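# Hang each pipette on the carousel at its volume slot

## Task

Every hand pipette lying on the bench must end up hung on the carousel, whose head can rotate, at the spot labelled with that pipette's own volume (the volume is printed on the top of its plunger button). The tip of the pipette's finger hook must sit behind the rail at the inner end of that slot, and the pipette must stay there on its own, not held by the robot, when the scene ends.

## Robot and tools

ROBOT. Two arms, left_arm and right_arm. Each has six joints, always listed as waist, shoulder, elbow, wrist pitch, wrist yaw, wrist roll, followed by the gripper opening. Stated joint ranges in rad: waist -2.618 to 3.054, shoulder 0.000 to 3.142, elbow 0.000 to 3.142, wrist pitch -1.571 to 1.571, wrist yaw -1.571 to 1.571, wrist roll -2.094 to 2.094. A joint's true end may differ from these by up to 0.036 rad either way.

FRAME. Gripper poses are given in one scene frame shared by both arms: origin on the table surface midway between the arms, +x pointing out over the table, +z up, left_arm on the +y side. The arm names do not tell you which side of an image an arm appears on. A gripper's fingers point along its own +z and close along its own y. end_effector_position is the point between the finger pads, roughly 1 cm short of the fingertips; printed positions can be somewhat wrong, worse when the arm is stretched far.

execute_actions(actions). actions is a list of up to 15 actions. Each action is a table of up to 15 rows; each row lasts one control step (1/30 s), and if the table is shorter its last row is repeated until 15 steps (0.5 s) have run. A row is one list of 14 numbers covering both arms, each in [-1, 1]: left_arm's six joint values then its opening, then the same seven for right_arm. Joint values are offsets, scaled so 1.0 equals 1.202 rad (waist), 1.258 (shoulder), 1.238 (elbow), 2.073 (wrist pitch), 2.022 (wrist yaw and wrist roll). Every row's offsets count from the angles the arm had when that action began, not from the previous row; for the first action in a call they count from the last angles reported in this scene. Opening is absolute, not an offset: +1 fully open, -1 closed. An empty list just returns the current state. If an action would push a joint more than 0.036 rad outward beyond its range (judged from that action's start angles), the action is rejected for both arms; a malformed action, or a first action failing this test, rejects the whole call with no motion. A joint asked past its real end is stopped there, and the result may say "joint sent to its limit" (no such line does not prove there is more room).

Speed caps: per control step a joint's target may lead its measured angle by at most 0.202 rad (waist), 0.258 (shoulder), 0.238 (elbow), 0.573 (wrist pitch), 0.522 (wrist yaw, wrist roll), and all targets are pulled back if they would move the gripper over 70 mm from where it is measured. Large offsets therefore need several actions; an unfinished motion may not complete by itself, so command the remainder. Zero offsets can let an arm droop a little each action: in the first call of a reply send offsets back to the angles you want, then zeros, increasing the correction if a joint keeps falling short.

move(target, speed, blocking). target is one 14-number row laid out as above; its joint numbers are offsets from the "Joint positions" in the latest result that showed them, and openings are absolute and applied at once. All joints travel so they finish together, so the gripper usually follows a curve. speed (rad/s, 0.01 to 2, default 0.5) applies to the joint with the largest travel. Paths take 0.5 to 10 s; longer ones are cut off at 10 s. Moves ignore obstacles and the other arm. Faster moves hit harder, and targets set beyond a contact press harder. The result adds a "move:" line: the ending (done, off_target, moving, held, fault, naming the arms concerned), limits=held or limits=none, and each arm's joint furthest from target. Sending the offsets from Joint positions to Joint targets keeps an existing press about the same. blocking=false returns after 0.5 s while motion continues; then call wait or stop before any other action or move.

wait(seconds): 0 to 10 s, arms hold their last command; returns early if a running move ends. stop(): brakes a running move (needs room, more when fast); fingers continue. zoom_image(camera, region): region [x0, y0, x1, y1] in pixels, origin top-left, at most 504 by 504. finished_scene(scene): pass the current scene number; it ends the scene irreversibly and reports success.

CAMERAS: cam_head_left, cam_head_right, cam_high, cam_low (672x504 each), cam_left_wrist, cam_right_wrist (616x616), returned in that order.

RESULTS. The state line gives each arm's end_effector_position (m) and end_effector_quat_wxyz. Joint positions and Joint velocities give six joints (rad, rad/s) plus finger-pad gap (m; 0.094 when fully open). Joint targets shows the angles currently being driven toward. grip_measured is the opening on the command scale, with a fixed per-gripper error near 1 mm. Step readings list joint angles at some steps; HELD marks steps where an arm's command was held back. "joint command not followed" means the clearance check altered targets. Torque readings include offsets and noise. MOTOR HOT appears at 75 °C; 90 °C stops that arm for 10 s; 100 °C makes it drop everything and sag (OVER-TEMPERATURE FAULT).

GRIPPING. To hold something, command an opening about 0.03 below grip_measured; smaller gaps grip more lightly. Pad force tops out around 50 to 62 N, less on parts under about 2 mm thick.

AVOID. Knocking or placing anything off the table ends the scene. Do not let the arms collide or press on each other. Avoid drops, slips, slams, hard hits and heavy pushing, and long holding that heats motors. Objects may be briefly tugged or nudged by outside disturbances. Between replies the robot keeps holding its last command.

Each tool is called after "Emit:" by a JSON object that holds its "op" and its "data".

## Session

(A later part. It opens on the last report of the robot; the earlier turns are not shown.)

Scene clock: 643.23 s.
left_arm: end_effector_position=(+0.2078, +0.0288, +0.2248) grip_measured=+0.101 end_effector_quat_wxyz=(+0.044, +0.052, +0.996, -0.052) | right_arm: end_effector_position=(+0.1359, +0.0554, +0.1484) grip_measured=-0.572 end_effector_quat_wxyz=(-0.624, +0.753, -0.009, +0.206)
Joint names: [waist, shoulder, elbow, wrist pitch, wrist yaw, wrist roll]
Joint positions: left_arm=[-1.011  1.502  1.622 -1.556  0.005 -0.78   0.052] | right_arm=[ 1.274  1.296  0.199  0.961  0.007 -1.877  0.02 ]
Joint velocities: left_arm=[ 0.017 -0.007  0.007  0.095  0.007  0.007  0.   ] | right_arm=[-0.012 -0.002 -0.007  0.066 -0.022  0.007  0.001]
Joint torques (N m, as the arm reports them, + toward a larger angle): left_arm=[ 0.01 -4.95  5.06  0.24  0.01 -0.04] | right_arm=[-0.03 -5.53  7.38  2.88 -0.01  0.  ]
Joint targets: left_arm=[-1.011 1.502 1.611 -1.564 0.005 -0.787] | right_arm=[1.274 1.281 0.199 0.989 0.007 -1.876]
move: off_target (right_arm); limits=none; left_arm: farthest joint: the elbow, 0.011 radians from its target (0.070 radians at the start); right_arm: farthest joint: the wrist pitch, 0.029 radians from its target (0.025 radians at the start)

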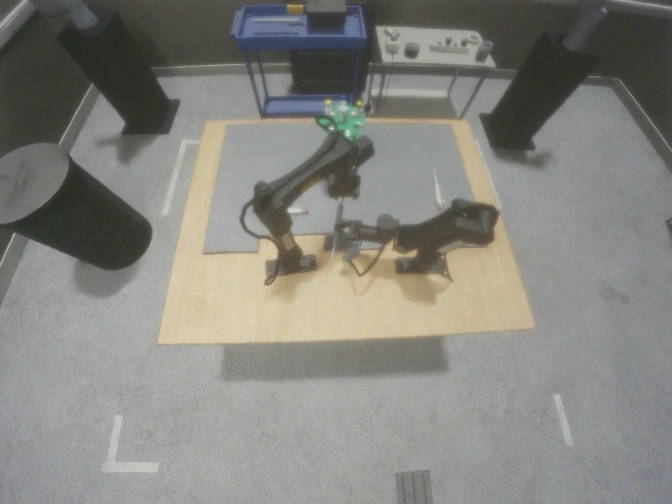

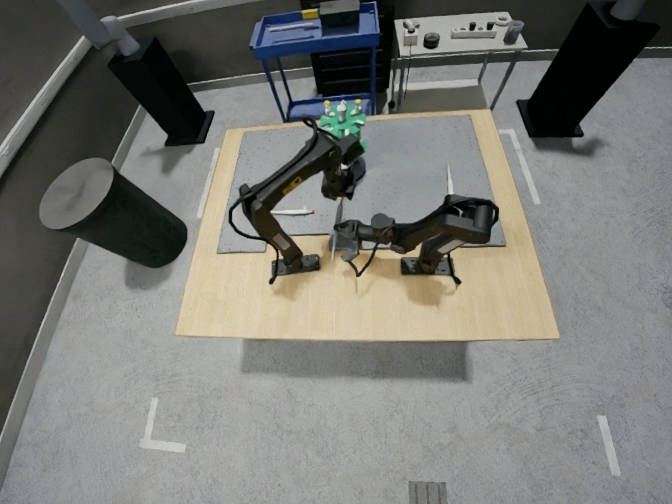

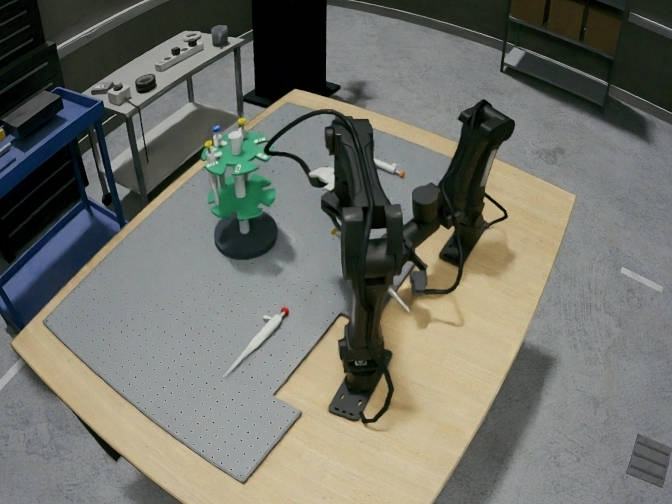

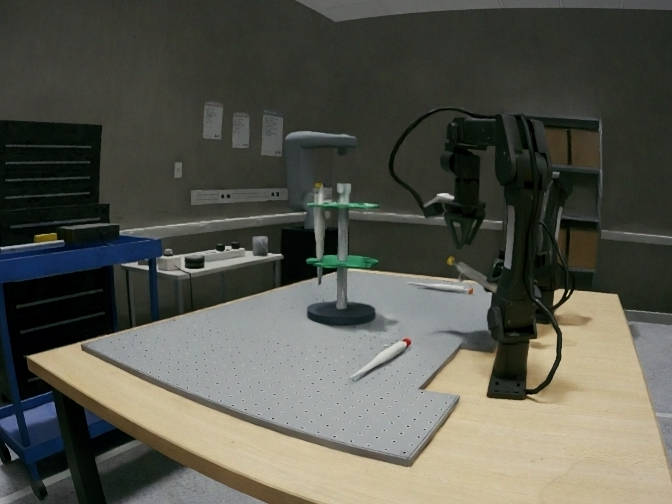

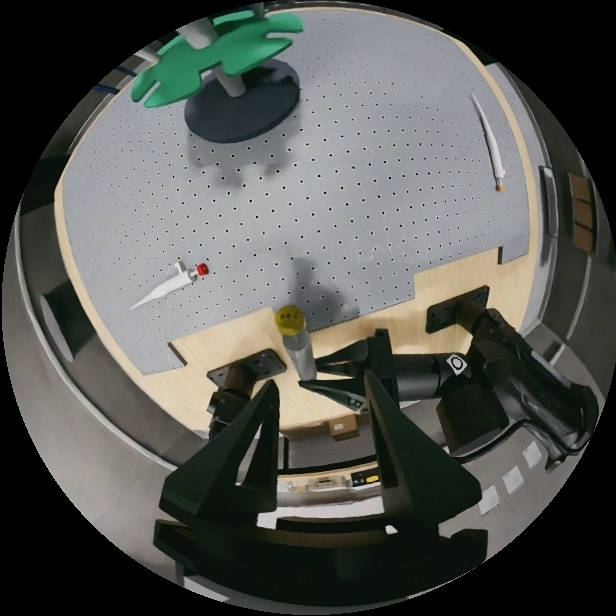

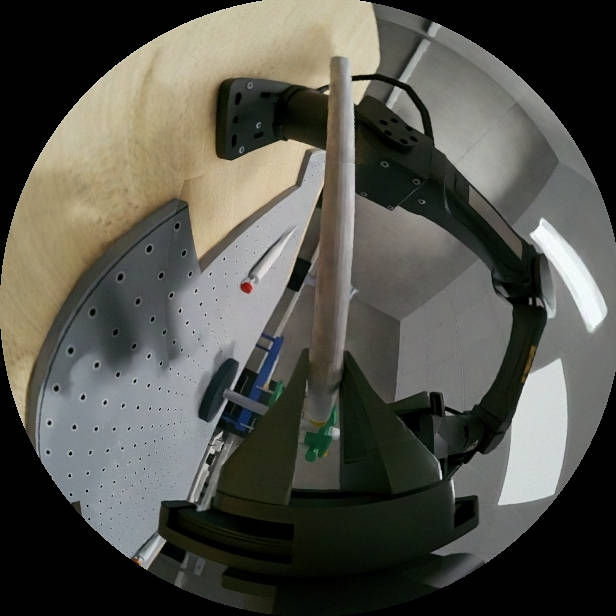

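Emit:
{"op": "move", "data": {"target": [0.0283, 0.0413, -0.1357, 0.0415, 0, -0.016, 0.1, 0, -0.012, 0, 0.0135, 0, 0, -0.61], "speed": 0.15}}

Emit:
{"op": "zoom_image", "data": {"camera": "cam_low", "region": [420, 190, 510, 300]}}

Emit:
{"op": "zoom_image", "data": {"camera": "cam_left_wrist", "region": [240, 300, 400, 460]}}

Scene clock: 666.20 s.
left_arm: end_effector_position=(+0.2080, +0.0385, +0.1729) grip_measured=+0.101 end_effector_quat_wxyz=(-0.002, +0.027, +1.000, -0.001) | right_arm: end_effector_position=(+0.1359, +0.0554, +0.1483) grip_measured=-0.572 end_effector_quat_wxyz=(-0.624, +0.754, -0.009, +0.206)
Joint names: [waist, shoulder, elbow, wrist pitch, wrist yaw, wrist roll]
Joint positions: left_arm=[-0.988  1.552  1.467 -1.486  0.005 -0.805  0.052] | right_arm=[ 1.274  1.296  0.199  0.96   0.007 -1.877  0.02 ]
Joint velocities: left_arm=[ 0.002 -0.007  0.007 -0.022  0.007 -0.022  0.   ] | right_arm=[ 0.002 -0.017 -0.002 -0.007  0.051  0.022 -0.   ]
Joint torques (N m, as the arm reports them, + toward a larger angle): left_arm=[ 0.85 -5.34  5.1   0.25  0.01 -0.06] | right_arm=[ 0.   -5.49  7.44  2.88  0.    0.02]
Joint targets: left_arm=[-0.977 1.554 1.454 -1.469 0.005 -0.812] | right_arm=[1.274 1.281 0.199 0.989 0.007 -1.877]
move: off_target (right_arm); limits=none; left_arm: farthest joint: the wrist pitch, 0.016 radians from its target (0.086 radians at the start); right_arm: farthest joint: the wrist pitch, 0.029 radians from its target (0.028 radians at the start)

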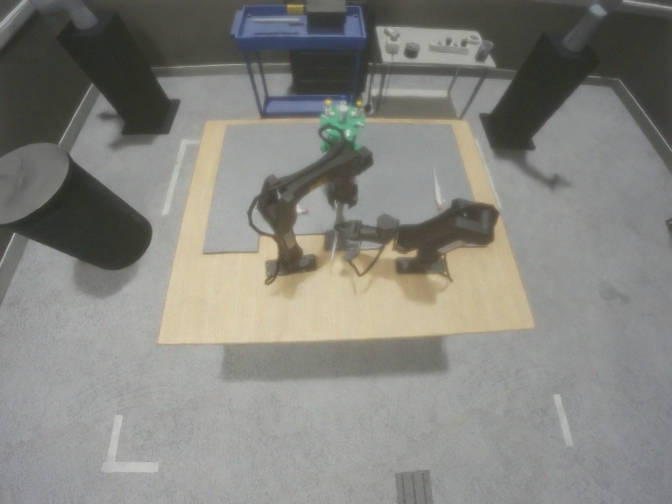

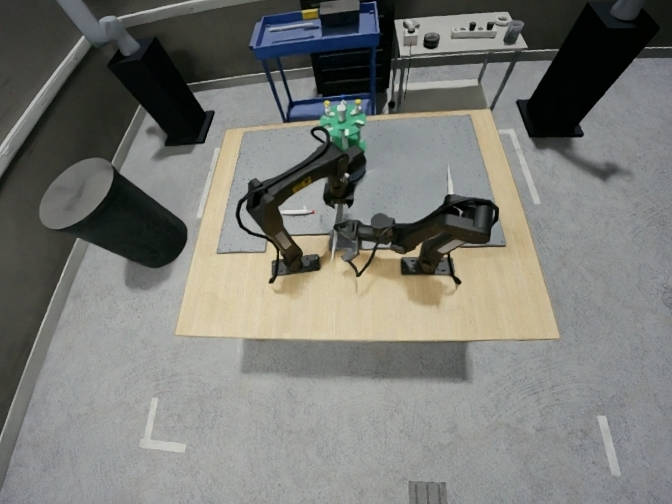

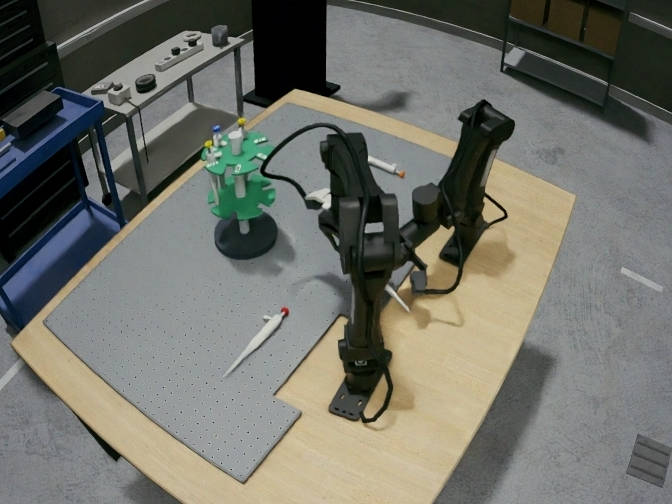

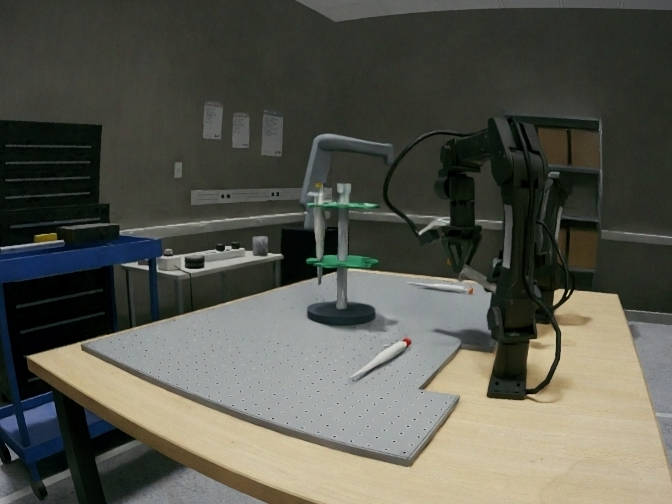

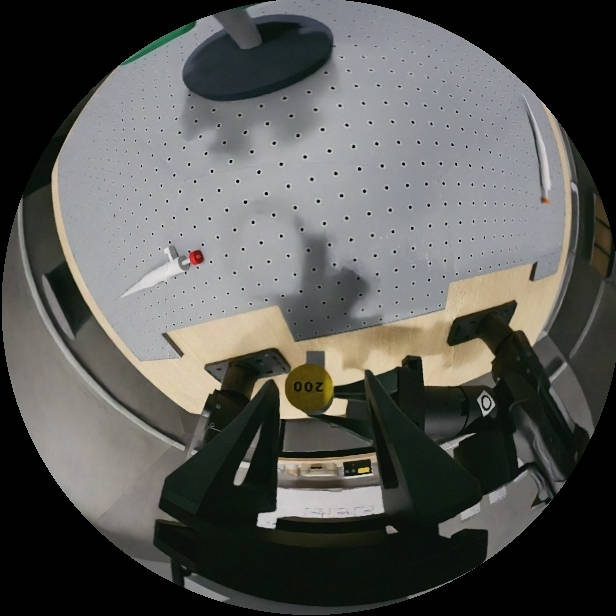

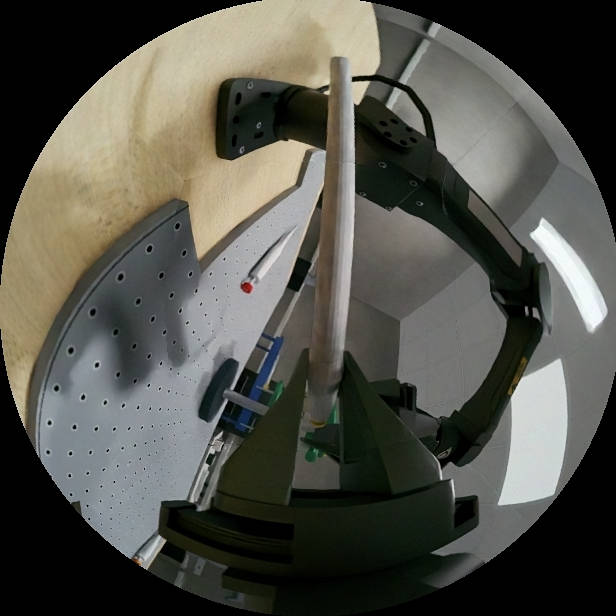

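Region (420, 190, 510, 300) of cam_low's 672x504 image, scaled by 4.582, with more detail than that image has; it fills the left 412 columns of this view, and the rest is white.

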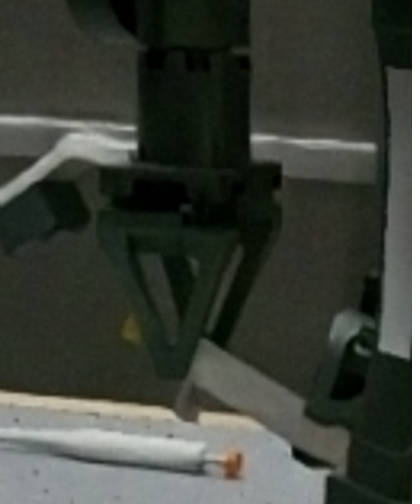

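Region (240, 300, 400, 460) of cam_left_wrist's 616x616 image, scaled by 3.150, with more detail than that image has.

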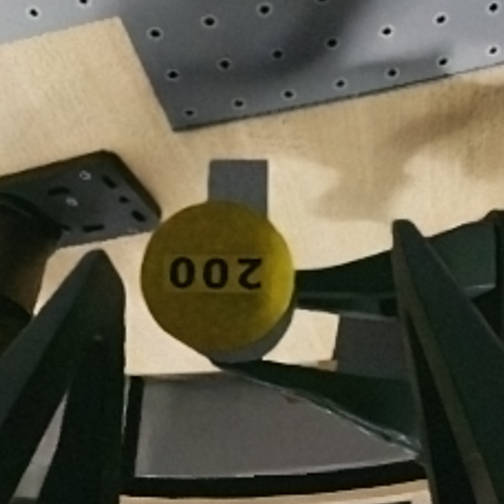

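Emit:
{"op": "execute_actions", "data": {"actions": [[[0.005,0,-0.013,-0.003,0,0,0.05,0,-0.012,0,0.0135,0,0,-0.61],[0.005,0,-0.016,-0.004,0,0,0.0,0,-0.012,0,0.0135,0,0,-0.61],[0.005,0,-0.019,-0.005,0,0,-0.05,0,-0.012,0,0.0135,0,0,-0.61],[0.005,0,-0.022,-0.006,0,0,-0.1,0,-0.012,0,0.0135,0,0,-0.61],[0.005,0,-0.025,-0.007,0,0,-0.15,0,-0.012,0,0.0135,0,0,-0.61],[0.005,0,-0.0267,-0.007,0,0,-0.2,0,-0.012,0,0.0135,0,0,-0.61],[0.005,0,-0.0267,-0.007,0,0,-0.25,0,-0.012,0,0.0135,0,0,-0.61]]]}}

Emit:
{"op": "zoom_image", "data": {"camera": "cam_low", "region": [430, 235, 500, 295]}}

Emit:
{"op": "zoom_image", "data": {"camera": "cam_left_wrist", "region": [240, 300, 400, 460]}}

Scene clock: 691.93 s.
left_arm: end_effector_position=(+0.2043, +0.0427, +0.1679) grip_measured=-0.249 end_effector_quat_wxyz=(-0.011, +0.027, +1.000, +0.008) | right_arm: end_effector_position=(+0.1359, +0.0554, +0.1483) grip_measured=-0.572 end_effector_quat_wxyz=(-0.624, +0.754, -0.009, +0.206)
Joint names: [waist, shoulder, elbow, wrist pitch, wrist yaw, wrist roll]
Joint positions: left_arm=[-0.988  1.552  1.446 -1.491  0.005 -0.805  0.035] | right_arm=[ 1.274  1.296  0.199  0.96   0.007 -1.877  0.02 ]
Joint velocities: left_arm=[-0.007 -0.012  0.007 -0.051 -0.037 -0.037 -0.001] | right_arm=[-0.012 -0.002  0.007 -0.037 -0.037  0.007  0.001]
Joint torques (N m, as the arm reports them, + toward a larger angle): left_arm=[ 0.53 -5.46  5.08 -0.03  0.01  0.  ] | right_arm=[-0.01 -5.49  7.33  2.85 -0.01  0.01]
Joint targets: left_arm=[-0.982 1.552 1.434 -1.500 0.005 -0.805] | right_arm=[1.274 1.281 0.199 0.988 0.007 -1.877]
Step readings (joint positions):
0: left_arm=[-0.988 1.552 1.467 -1.485 0.005 -0.805] | right_arm=[1.274 1.296 0.199 0.960 0.007 -1.877]
1: left_arm=[-0.988 1.552 1.467 -1.485 0.005 -0.805] | right_arm=[1.274 1.296 0.199 0.960 0.007 -1.877]
2: left_arm=[-0.988 1.552 1.467 -1.485 0.005 -0.805] | right_arm=[1.274 1.296 0.199 0.960 0.007 -1.877]
4: left_arm=[-0.988 1.552 1.465 -1.485 0.005 -0.805] | right_arm=[1.274 1.296 0.199 0.960 0.007 -1.877]
8: left_arm=[-0.988 1.552 1.448 -1.488 0.005 -0.805] | right_arm=[1.274 1.296 0.199 0.960 0.007 -1.877]
15: Joint positions above

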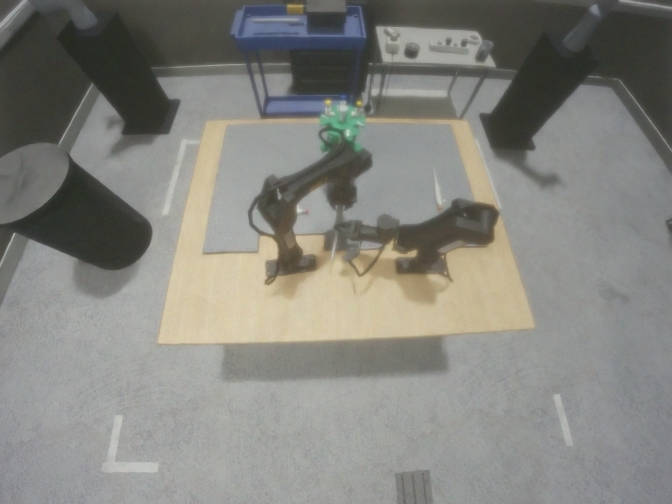

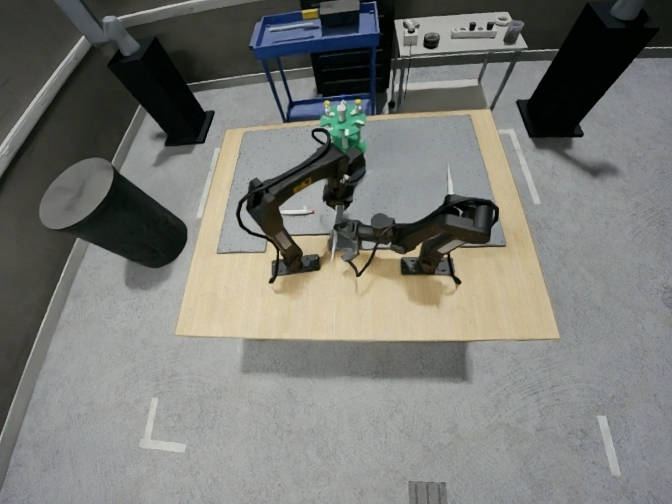

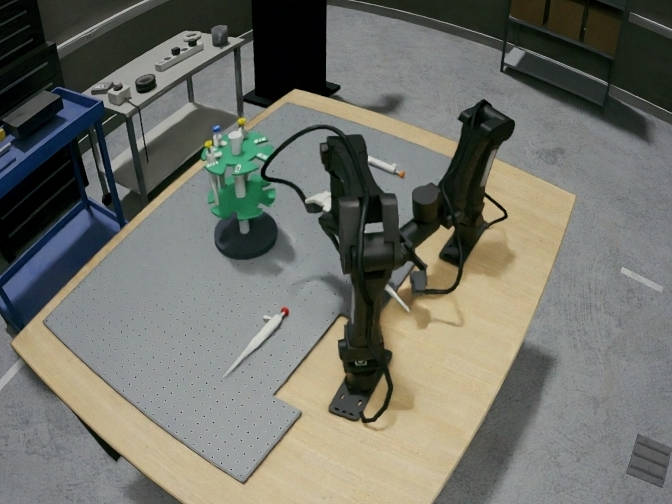

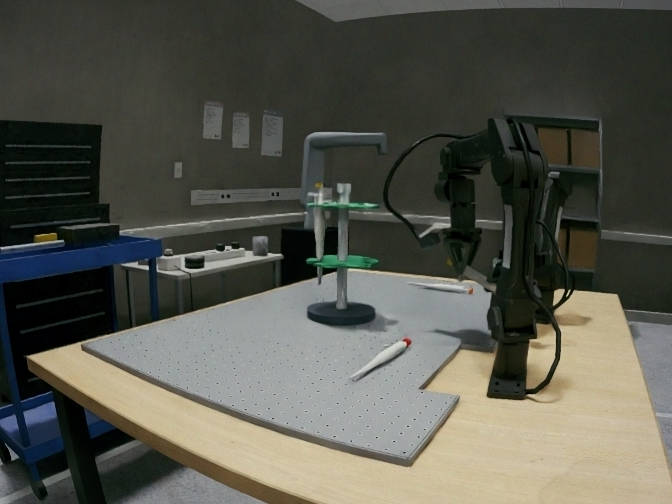

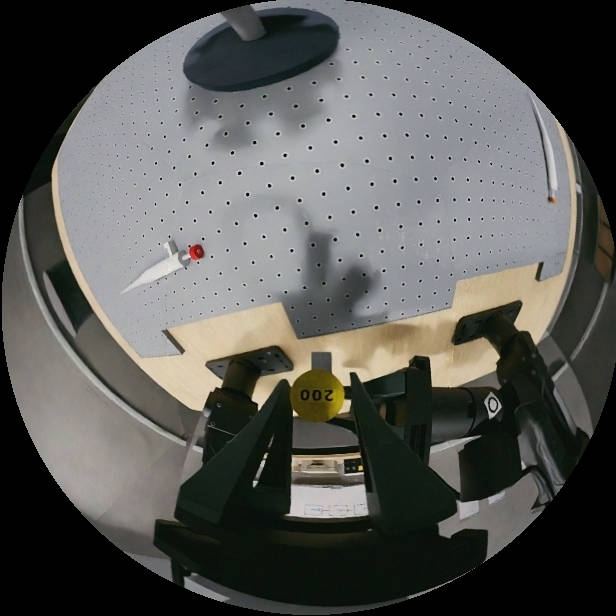

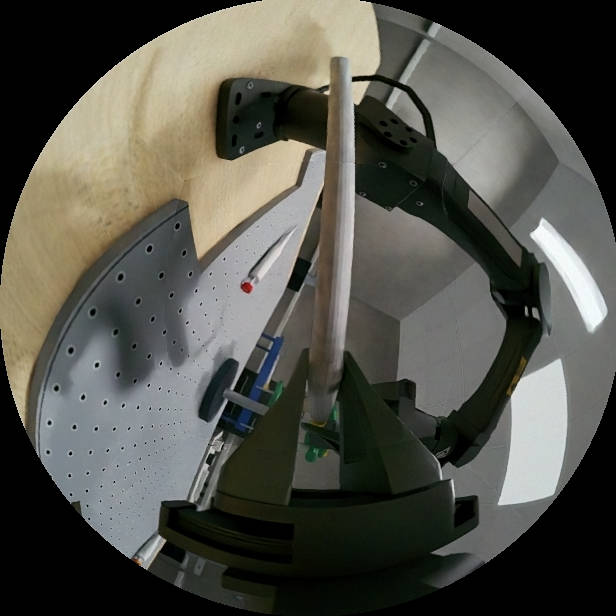

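Region (430, 235, 500, 295) of cam_low's 672x504 image, scaled by 7.200, with more detail than that image has; it fills the top 432 rows of this view, and the rest is white.

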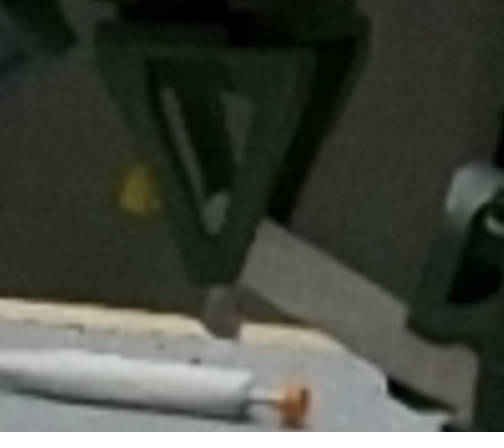

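Region (240, 300, 400, 460) of cam_left_wrist's 616x616 image, scaled by 3.150, with more detail than that image has.

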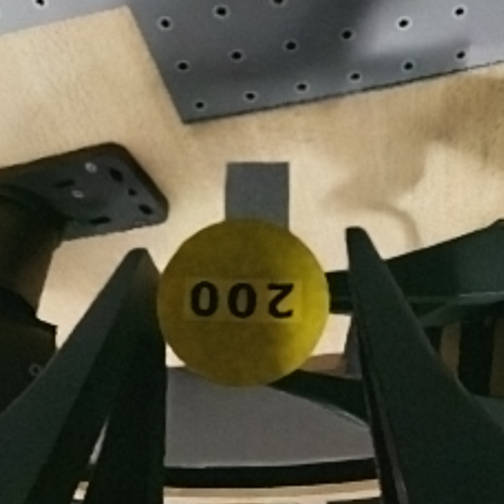

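Emit:
{"op": "execute_actions", "data": {"actions": [[[0,0,0,0,0,-0.008,-0.28,0,-0.012,0,0.0135,0,0,-0.61],[0,0,0,0,0,-0.012,-0.31,0,-0.012,0,0.0135,0,0,-0.61],[0,0,0,0,0,-0.016,-0.34,0,-0.012,0,0.0135,0,0,-0.61],[0,0,0,0,0,-0.018,-0.37,0,-0.012,0,0.0135,0,0,-0.61],[0,0,0,0,0,-0.018,-0.40,0,-0.012,0,0.0135,0,0,-0.61],[0,0,0,0,0,-0.018,-0.42,0,-0.012,0,0.0135,0,0,-0.61],[0,0,0,0,0,-0.018,-0.44,0,-0.012,0,0.0135,0,0,-0.61],[0,0,0,0,0,-0.018,-0.46,0,-0.012,0,0.0135,0,0,-0.61],[0,0,0,0,0,-0.018,-0.48,0,-0.012,0,0.0135,0,0,-0.61],[0,0,0,0,0,-0.018,-0.495,0,-0.012,0,0.0135,0,0,-0.61],[0,0,0,0,0,-0.018,-0.51,0,-0.012,0,0.0135,0,0,-0.61],[0,0,0,0,0,-0.018,-0.525,0,-0.012,0,0.0135,0,0,-0.61],[0,0,0,0,0,-0.018,-0.54,0,-0.012,0,0.0135,0,0,-0.61],[0,0,0,0,0,-0.018,-0.555,0,-0.012,0,0.0135,0,0,-0.61],[0,0,0,0,0,-0.018,-0.57,0,-0.012,0,0.0135,0,0,-0.61]],[[0,0,0,0,0,0,-0.58,0,-0.012,0,0.0135,0,0,-0.61],[0,0,0,0,0,0,-0.59,0,-0.012,0,0.0135,0,0,-0.61],[0,0,0,0,0,0,-0.60,0,-0.012,0,0.0135,0,0,-0.61]]]}}

Emit:
{"op": "zoom_image", "data": {"camera": "cam_low", "region": [430, 235, 500, 295]}}

Scene clock: 704.40 s.
left_arm: end_effector_position=(+0.2045, +0.0441, +0.1679) grip_measured=-0.564 end_effector_quat_wxyz=(-0.010, +0.018, +1.000, +0.012) | right_arm: end_effector_position=(+0.1359, +0.0554, +0.1483) grip_measured=-0.572 end_effector_quat_wxyz=(-0.623, +0.754, -0.007, +0.208)
Joint names: [waist, shoulder, elbow, wrist pitch, wrist yaw, wrist roll]
Joint positions: left_arm=[-0.988  1.552  1.446 -1.495 -0.001 -0.825  0.02 ] | right_arm=[ 1.274  1.296  0.199  0.96   0.007 -1.883  0.02 ]
Joint velocities: left_arm=[ 0.002  0.017  0.007 -0.022 -0.051 -0.037 -0.001] | right_arm=[-0.012 -0.017  0.017 -0.022 -0.007  0.051 -0.002]
Joint torques (N m, as the arm reports them, + toward a larger angle): left_arm=[ 0.01 -5.42  6.    0.06  0.03 -0.05] | right_arm=[ 0.01 -5.46  7.35  2.84 -0.02  0.04]
Joint targets: left_arm=[-0.988 1.552 1.446 -1.494 0.000 -0.831] | right_arm=[1.274 1.281 0.199 0.988 0.007 -1.880]
Step readings (joint positions; steps 1 to 15: 1st action; 16 to 30: 2nd action):
0: left_arm=[-0.988 1.552 1.446 -1.491 0.005 -0.805] | right_arm=[1.274 1.296 0.199 0.960 0.007 -1.877]
1: left_arm=[-0.988 1.552 1.446 -1.491 0.005 -0.807] | right_arm=[1.274 1.296 0.199 0.960 0.007 -1.877]
2: left_arm=[-0.988 1.552 1.446 -1.491 0.005 -0.809] | right_arm=[1.274 1.296 0.199 0.960 0.007 -1.877]
4: left_arm=[-0.988 1.552 1.446 -1.491 0.005 -0.817] | right_arm=[1.274 1.296 0.199 0.960 0.007 -1.877]
8: left_arm=[-0.988 1.552 1.446 -1.491 0.005 -0.827] | right_arm=[1.274 1.296 0.199 0.960 0.007 -1.877]
15: left_arm=[-0.988 1.552 1.446 -1.493 0.000 -0.831] | right_arm=[1.274 1.296 0.199 0.960 0.007 -1.880]
16: left_arm=[-0.988 1.552 1.446 -1.494 -0.001 -0.829] | right_arm=[1.274 1.296 0.199 0.960 0.007 -1.882]
17: left_arm=[-0.988 1.552 1.446 -1.495 -0.001 -0.827] | right_arm=[1.274 1.296 0.199 0.960 0.007 -1.882]
19: left_arm=[-0.988 1.552 1.446 -1.495 -0.001 -0.826] | right_arm=[1.274 1.296 0.199 0.960 0.007 -1.883]
23: left_arm=[-0.988 1.552 1.446 -1.495 -0.001 -0.825] | right_arm=[1.274 1.296 0.199 0.960 0.007 -1.883]
30: Joint positions above

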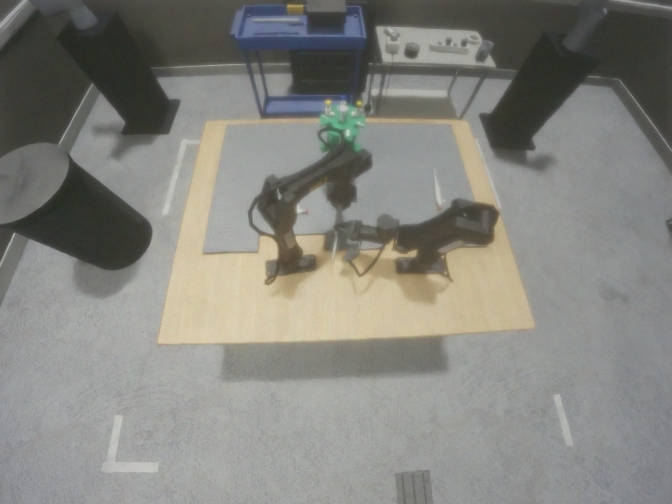

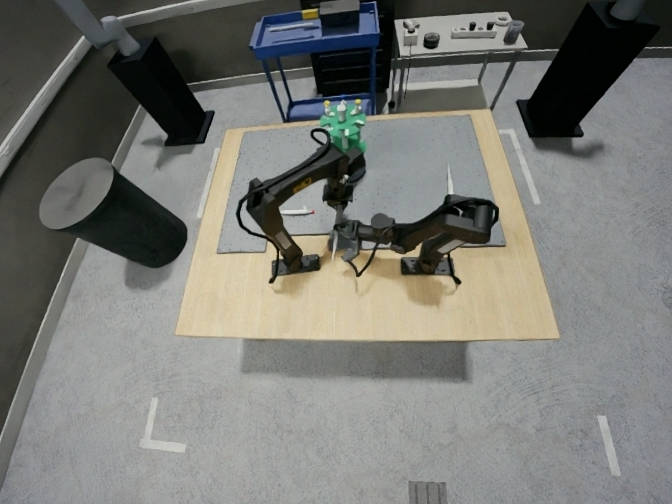

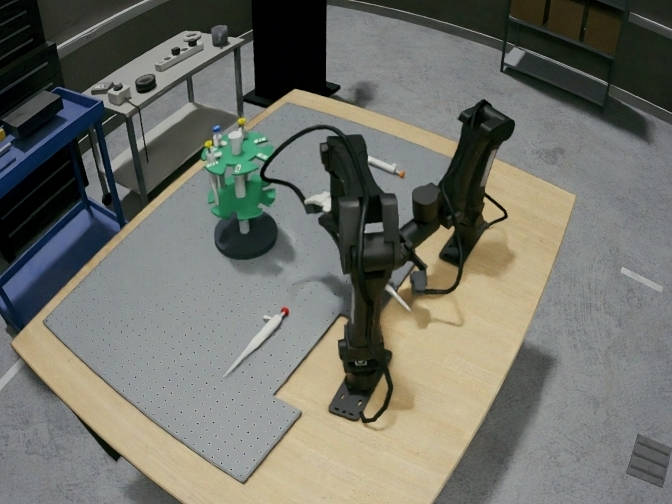

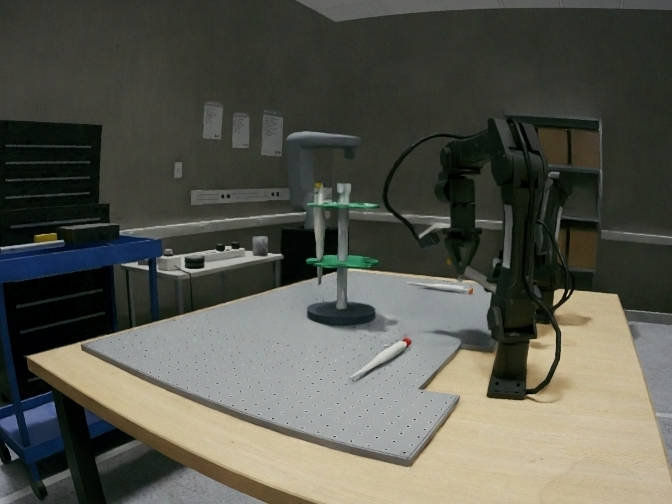

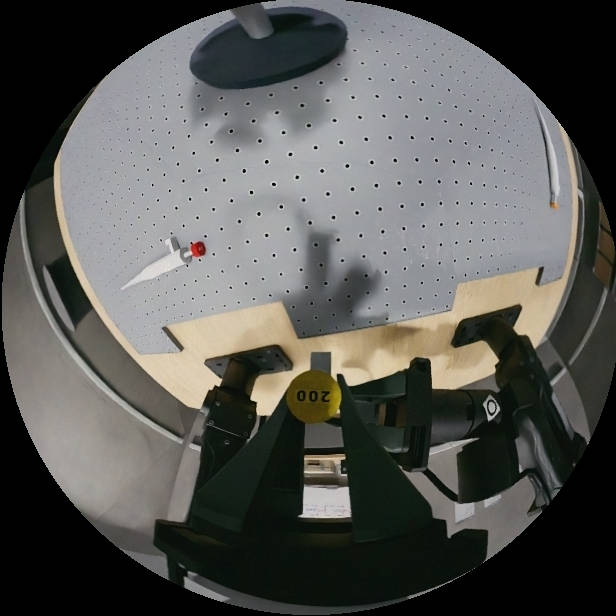

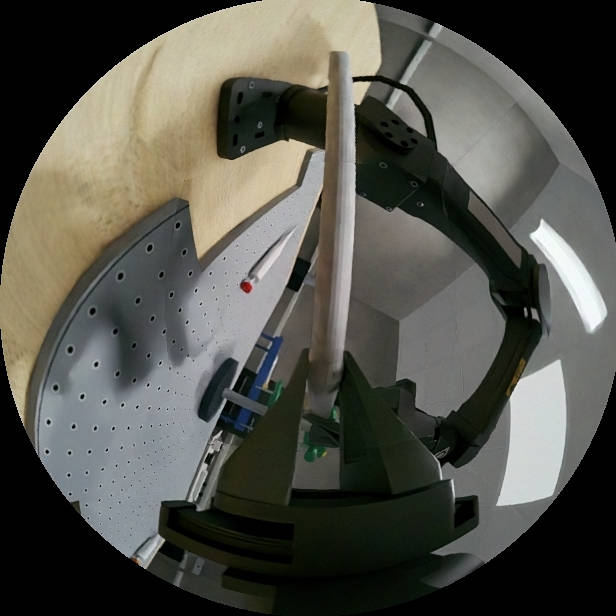

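Region (430, 235, 500, 295) of cam_low's 672x504 image, scaled by 7.200, with more detail than that image has; it fills the top 432 rows of this view, and the rest is white.

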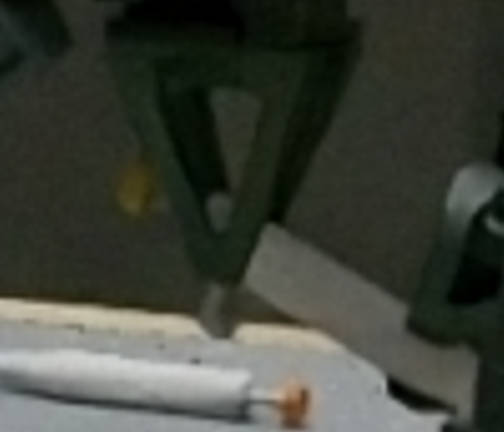

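Emit:
{"op": "execute_actions", "data": {"actions": [[[0,0,0,0,0,0,-0.61,0,-0.012,0,0.0135,0,0,-0.57],[0,0,0,0,0,0,-0.61,0,-0.012,0,0.0135,0,0,-0.55],[0,0,0,0,0,0,-0.61,0,-0.012,0,0.0135,0,0,-0.52],[0,0,0,0,0,0,-0.61,0,-0.012,0,0.0135,0,0,-0.47],[0,0,0,0,0,0,-0.61,0,-0.012,0,0.0135,0,0,-0.4],[0,0,0,0,0,0,-0.61,0,-0.012,0,0.0135,0,0,-0.3],[0,0,0,0,0,0,-0.61,0,-0.012,0,0.0135,0,0,-0.2],[0,0,0,0,0,0,-0.61,0,-0.012,0,0.0135,0,0,-0.1],[0,0,0,0,0,0,-0.61,0,-0.012,0,0.0135,0,0,0.0],[0,0,0,0,0,0,-0.61,0,-0.012,0,0.0135,0,0,0.1],[0,0,0,0,0,0,-0.61,0,-0.012,0,0.0135,0,0,0.2]]]}}

Emit:
{"op": "move", "data": {"target": [0, 0, 0, 0, 0, 0, -0.61, 0, -0.325, -0.098, -0.125, 0, 0, 0.2], "speed": 0.5}}

Scene clock: 718.77 s.
left_arm: end_effector_position=(+0.2045, +0.0443, +0.1679) grip_measured=-0.565 end_effector_quat_wxyz=(-0.010, +0.018, +1.000, +0.012) | right_arm: end_effector_position=(+0.1361, +0.0559, +0.1525) grip_measured=+0.197 end_effector_quat_wxyz=(-0.629, +0.748, -0.006, +0.211)
Joint names: [waist, shoulder, elbow, wrist pitch, wrist yaw, wrist roll]
Joint positions: left_arm=[-0.988  1.552  1.446 -1.495 -0.002 -0.824  0.02 ] | right_arm=[ 1.274  1.296  0.199  0.978  0.007 -1.885  0.056]
Joint velocities: left_arm=[ 0.012 -0.012  0.022  0.007 -0.022 -0.007 -0.001] | right_arm=[-0.017  0.017  0.012  0.022 -0.007 -0.051 -0.001]
Joint torques (N m, as the arm reports them, + toward a larger angle): left_arm=[ 0.01 -5.42  6.02  0.06  0.02 -0.01] | right_arm=[-0.06 -5.55  7.42  2.6  -0.01  0.05]
Joint targets: left_arm=[-0.988 1.552 1.446 -1.495 -0.001 -0.825] | right_arm=[1.274 1.281 0.199 0.988 0.007 -1.883]
Step readings (joint positions):
0: left_arm=[-0.988 1.552 1.446 -1.495 -0.001 -0.825] | right_arm=[1.274 1.296 0.199 0.960 0.007 -1.883]
1: left_arm=[-0.988 1.552 1.446 -1.495 -0.001 -0.824] | right_arm=[1.274 1.296 0.199 0.960 0.007 -1.884]
2: left_arm=[-0.988 1.552 1.446 -1.495 -0.001 -0.824] | right_arm=[1.274 1.296 0.199 0.960 0.007 -1.884]
4: left_arm=[-0.988 1.552 1.446 -1.495 -0.002 -0.824] | right_arm=[1.274 1.296 0.199 0.961 0.007 -1.884]
8: left_arm=[-0.988 1.552 1.446 -1.495 -0.002 -0.824] | right_arm=[1.274 1.296 0.199 0.972 0.007 -1.885]
15: Joint positions above

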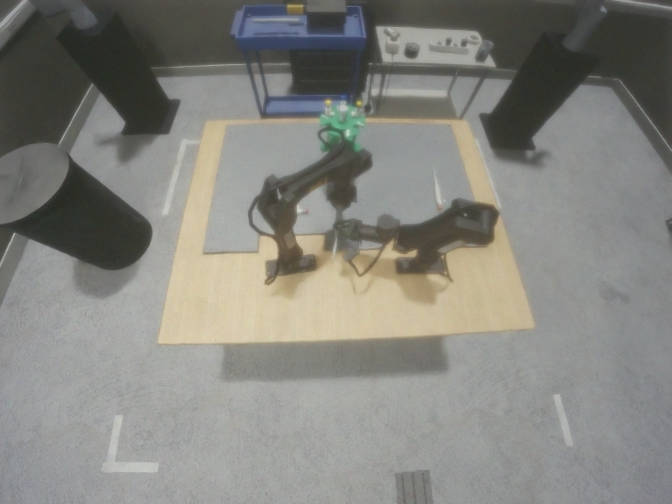

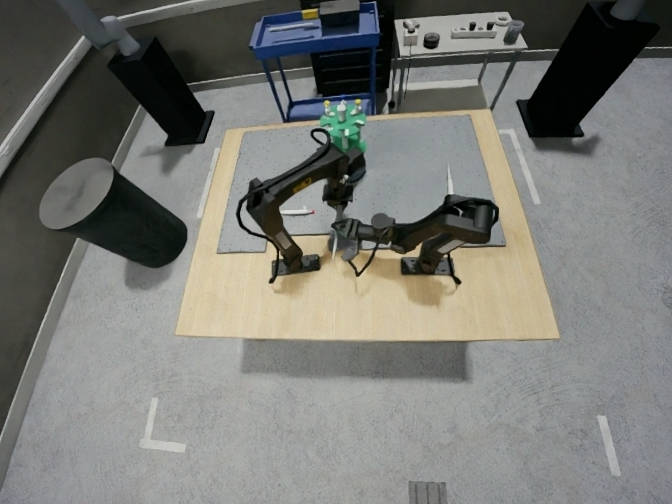

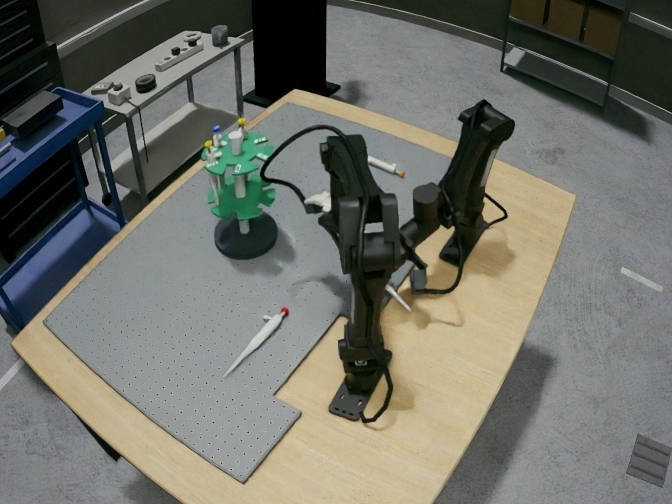

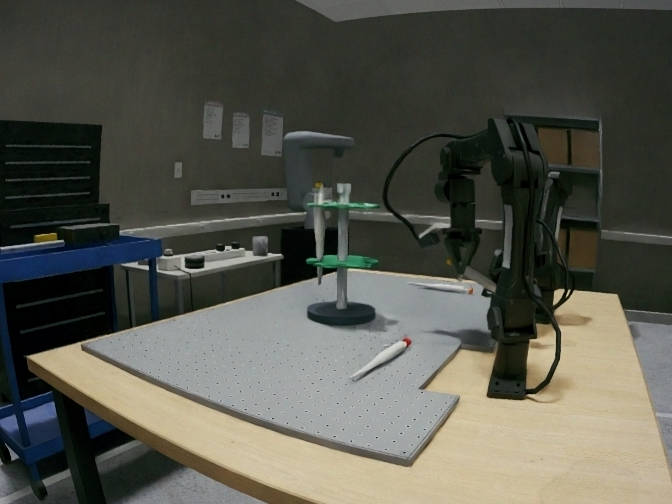

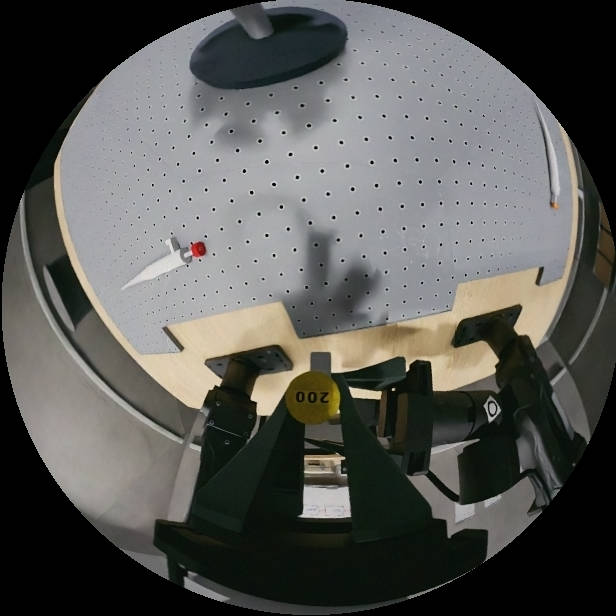

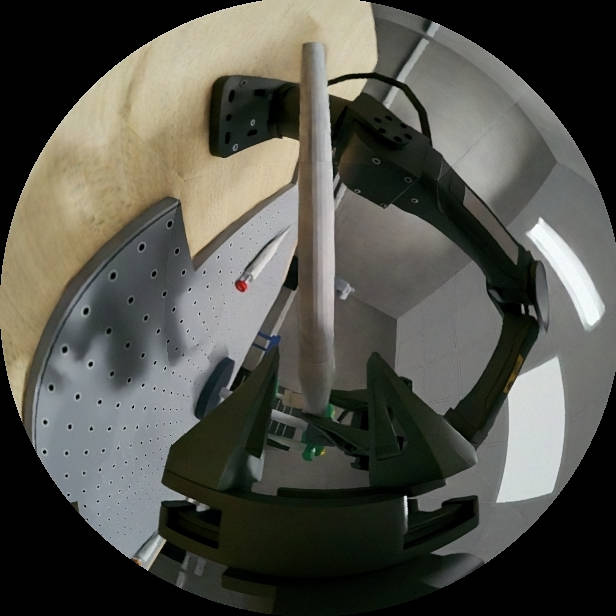

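Scene clock: 720.27 s.
left_arm: end_effector_position=(+0.2045, +0.0443, +0.1679) grip_measured=-0.565 end_effector_quat_wxyz=(-0.010, +0.018, +1.000, +0.012) | right_arm: end_effector_position=(+0.1222, +0.0148, +0.1656) grip_measured=+0.197 end_effector_quat_wxyz=(-0.638, +0.739, -0.005, +0.215)
Joint names: [waist, shoulder, elbow, wrist pitch, wrist yaw, wrist roll]
Joint positions: left_arm=[-0.988  1.552  1.446 -1.495 -0.002 -0.824  0.02 ] | right_arm=[ 1.274  0.915  0.091  0.73   0.007 -1.888  0.056]
Joint velocities: left_arm=[-0.012 -0.022  0.002  0.037 -0.037 -0.037 -0.   ] | right_arm=[-0.007  0.002  0.012 -0.066  0.007 -0.022  0.   ]
Joint torques (N m, as the arm reports them, + toward a larger angle): left_arm=[ 0.01 -5.43  5.99  0.06  0.01 -0.01] | right_arm=[ 0.03 -4.04  7.43  2.39 -0.02  0.03]
Joint targets: left_arm=[-0.988 1.552 1.446 -1.495 -0.002 -0.824] | right_arm=[1.274 0.888 0.078 0.718 0.007 -1.885]
move: off_target (right_arm); limits=none; left_arm: farthest joint: the waist, 0.000 radians from its target (0.000 radians at the start); right_arm: farthest joint: the shoulder, 0.028 radians from its target (0.409 radians at the start)

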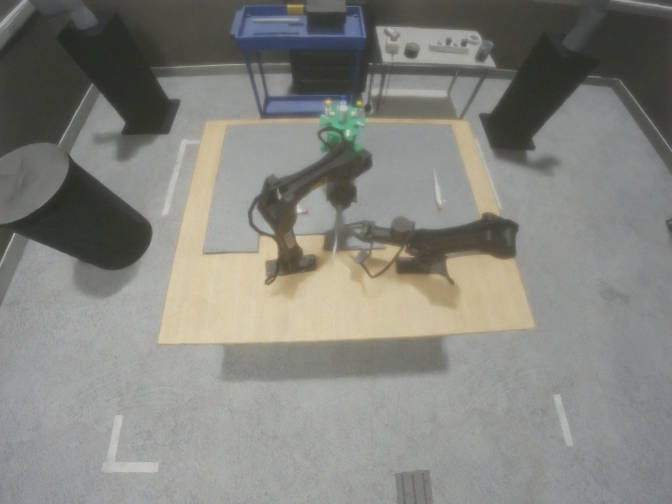

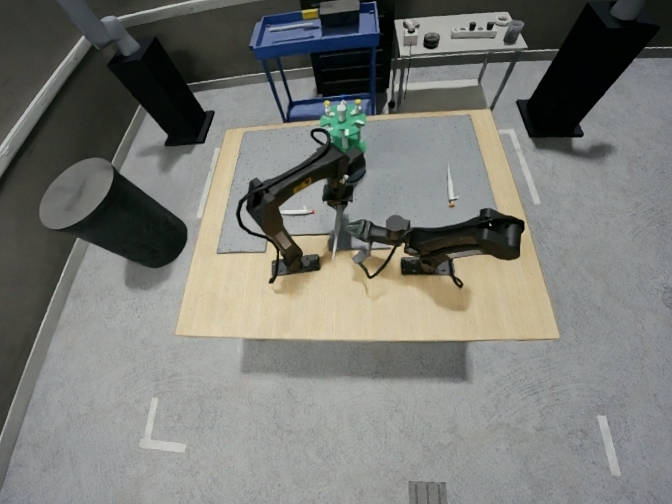

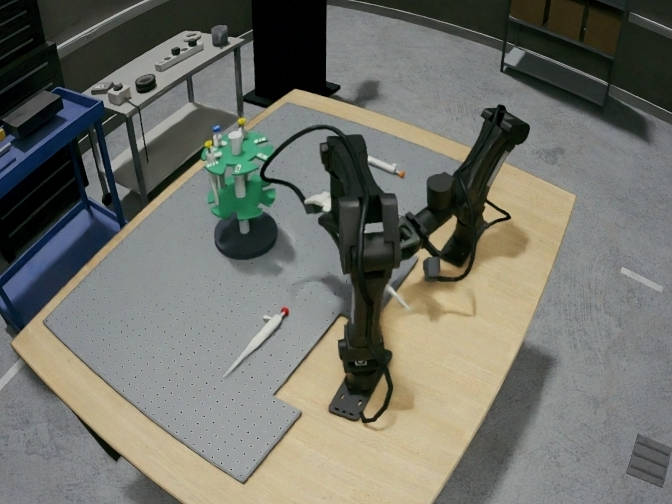

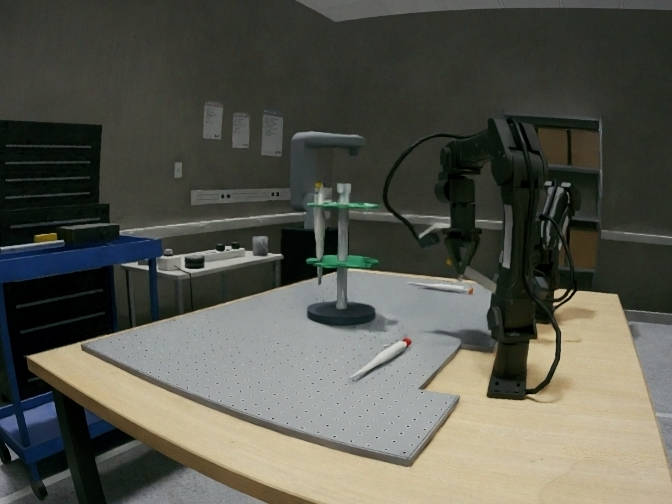

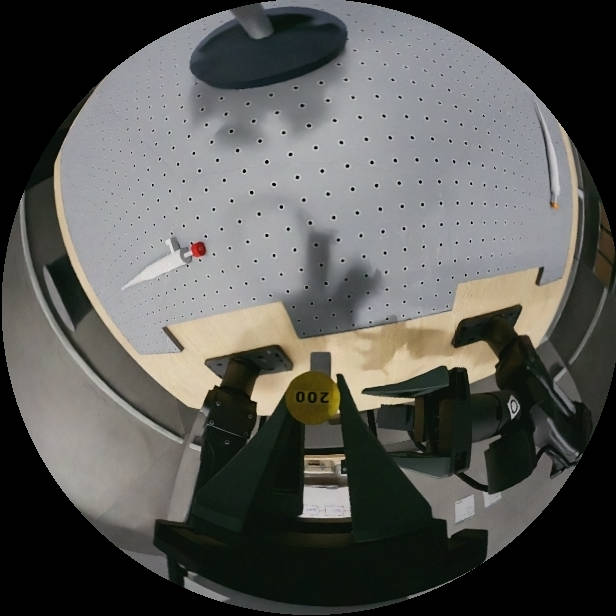

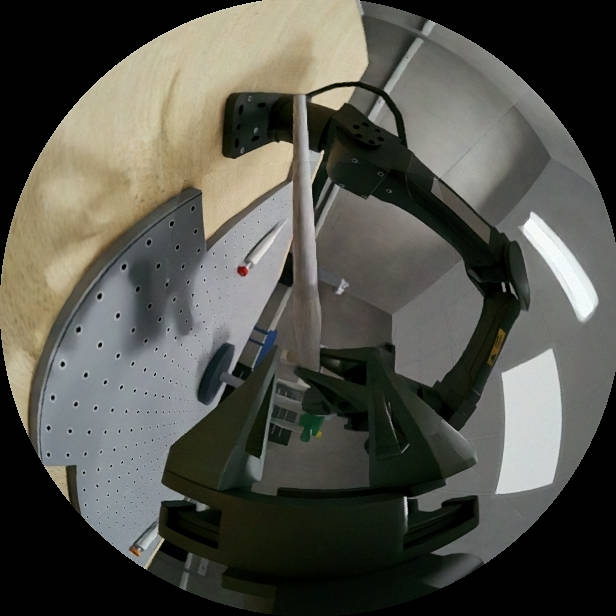

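Emit:
{"op": "zoom_image", "data": {"camera": "cam_left_wrist", "region": [170, 0, 450, 350]}}

Region (170, 0, 450, 350) of cam_left_wrist's 616x616 image, scaled by 1.440, with more detail than that image has; it fills the left 403 columns of this view, and the rest is white.

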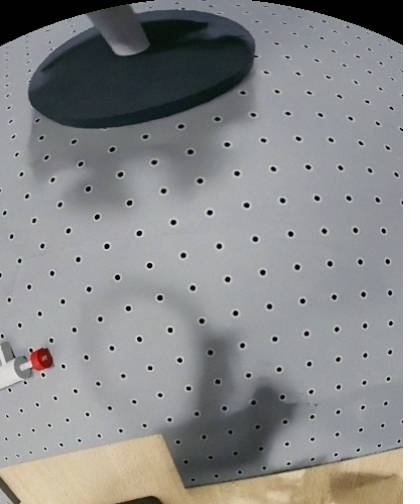

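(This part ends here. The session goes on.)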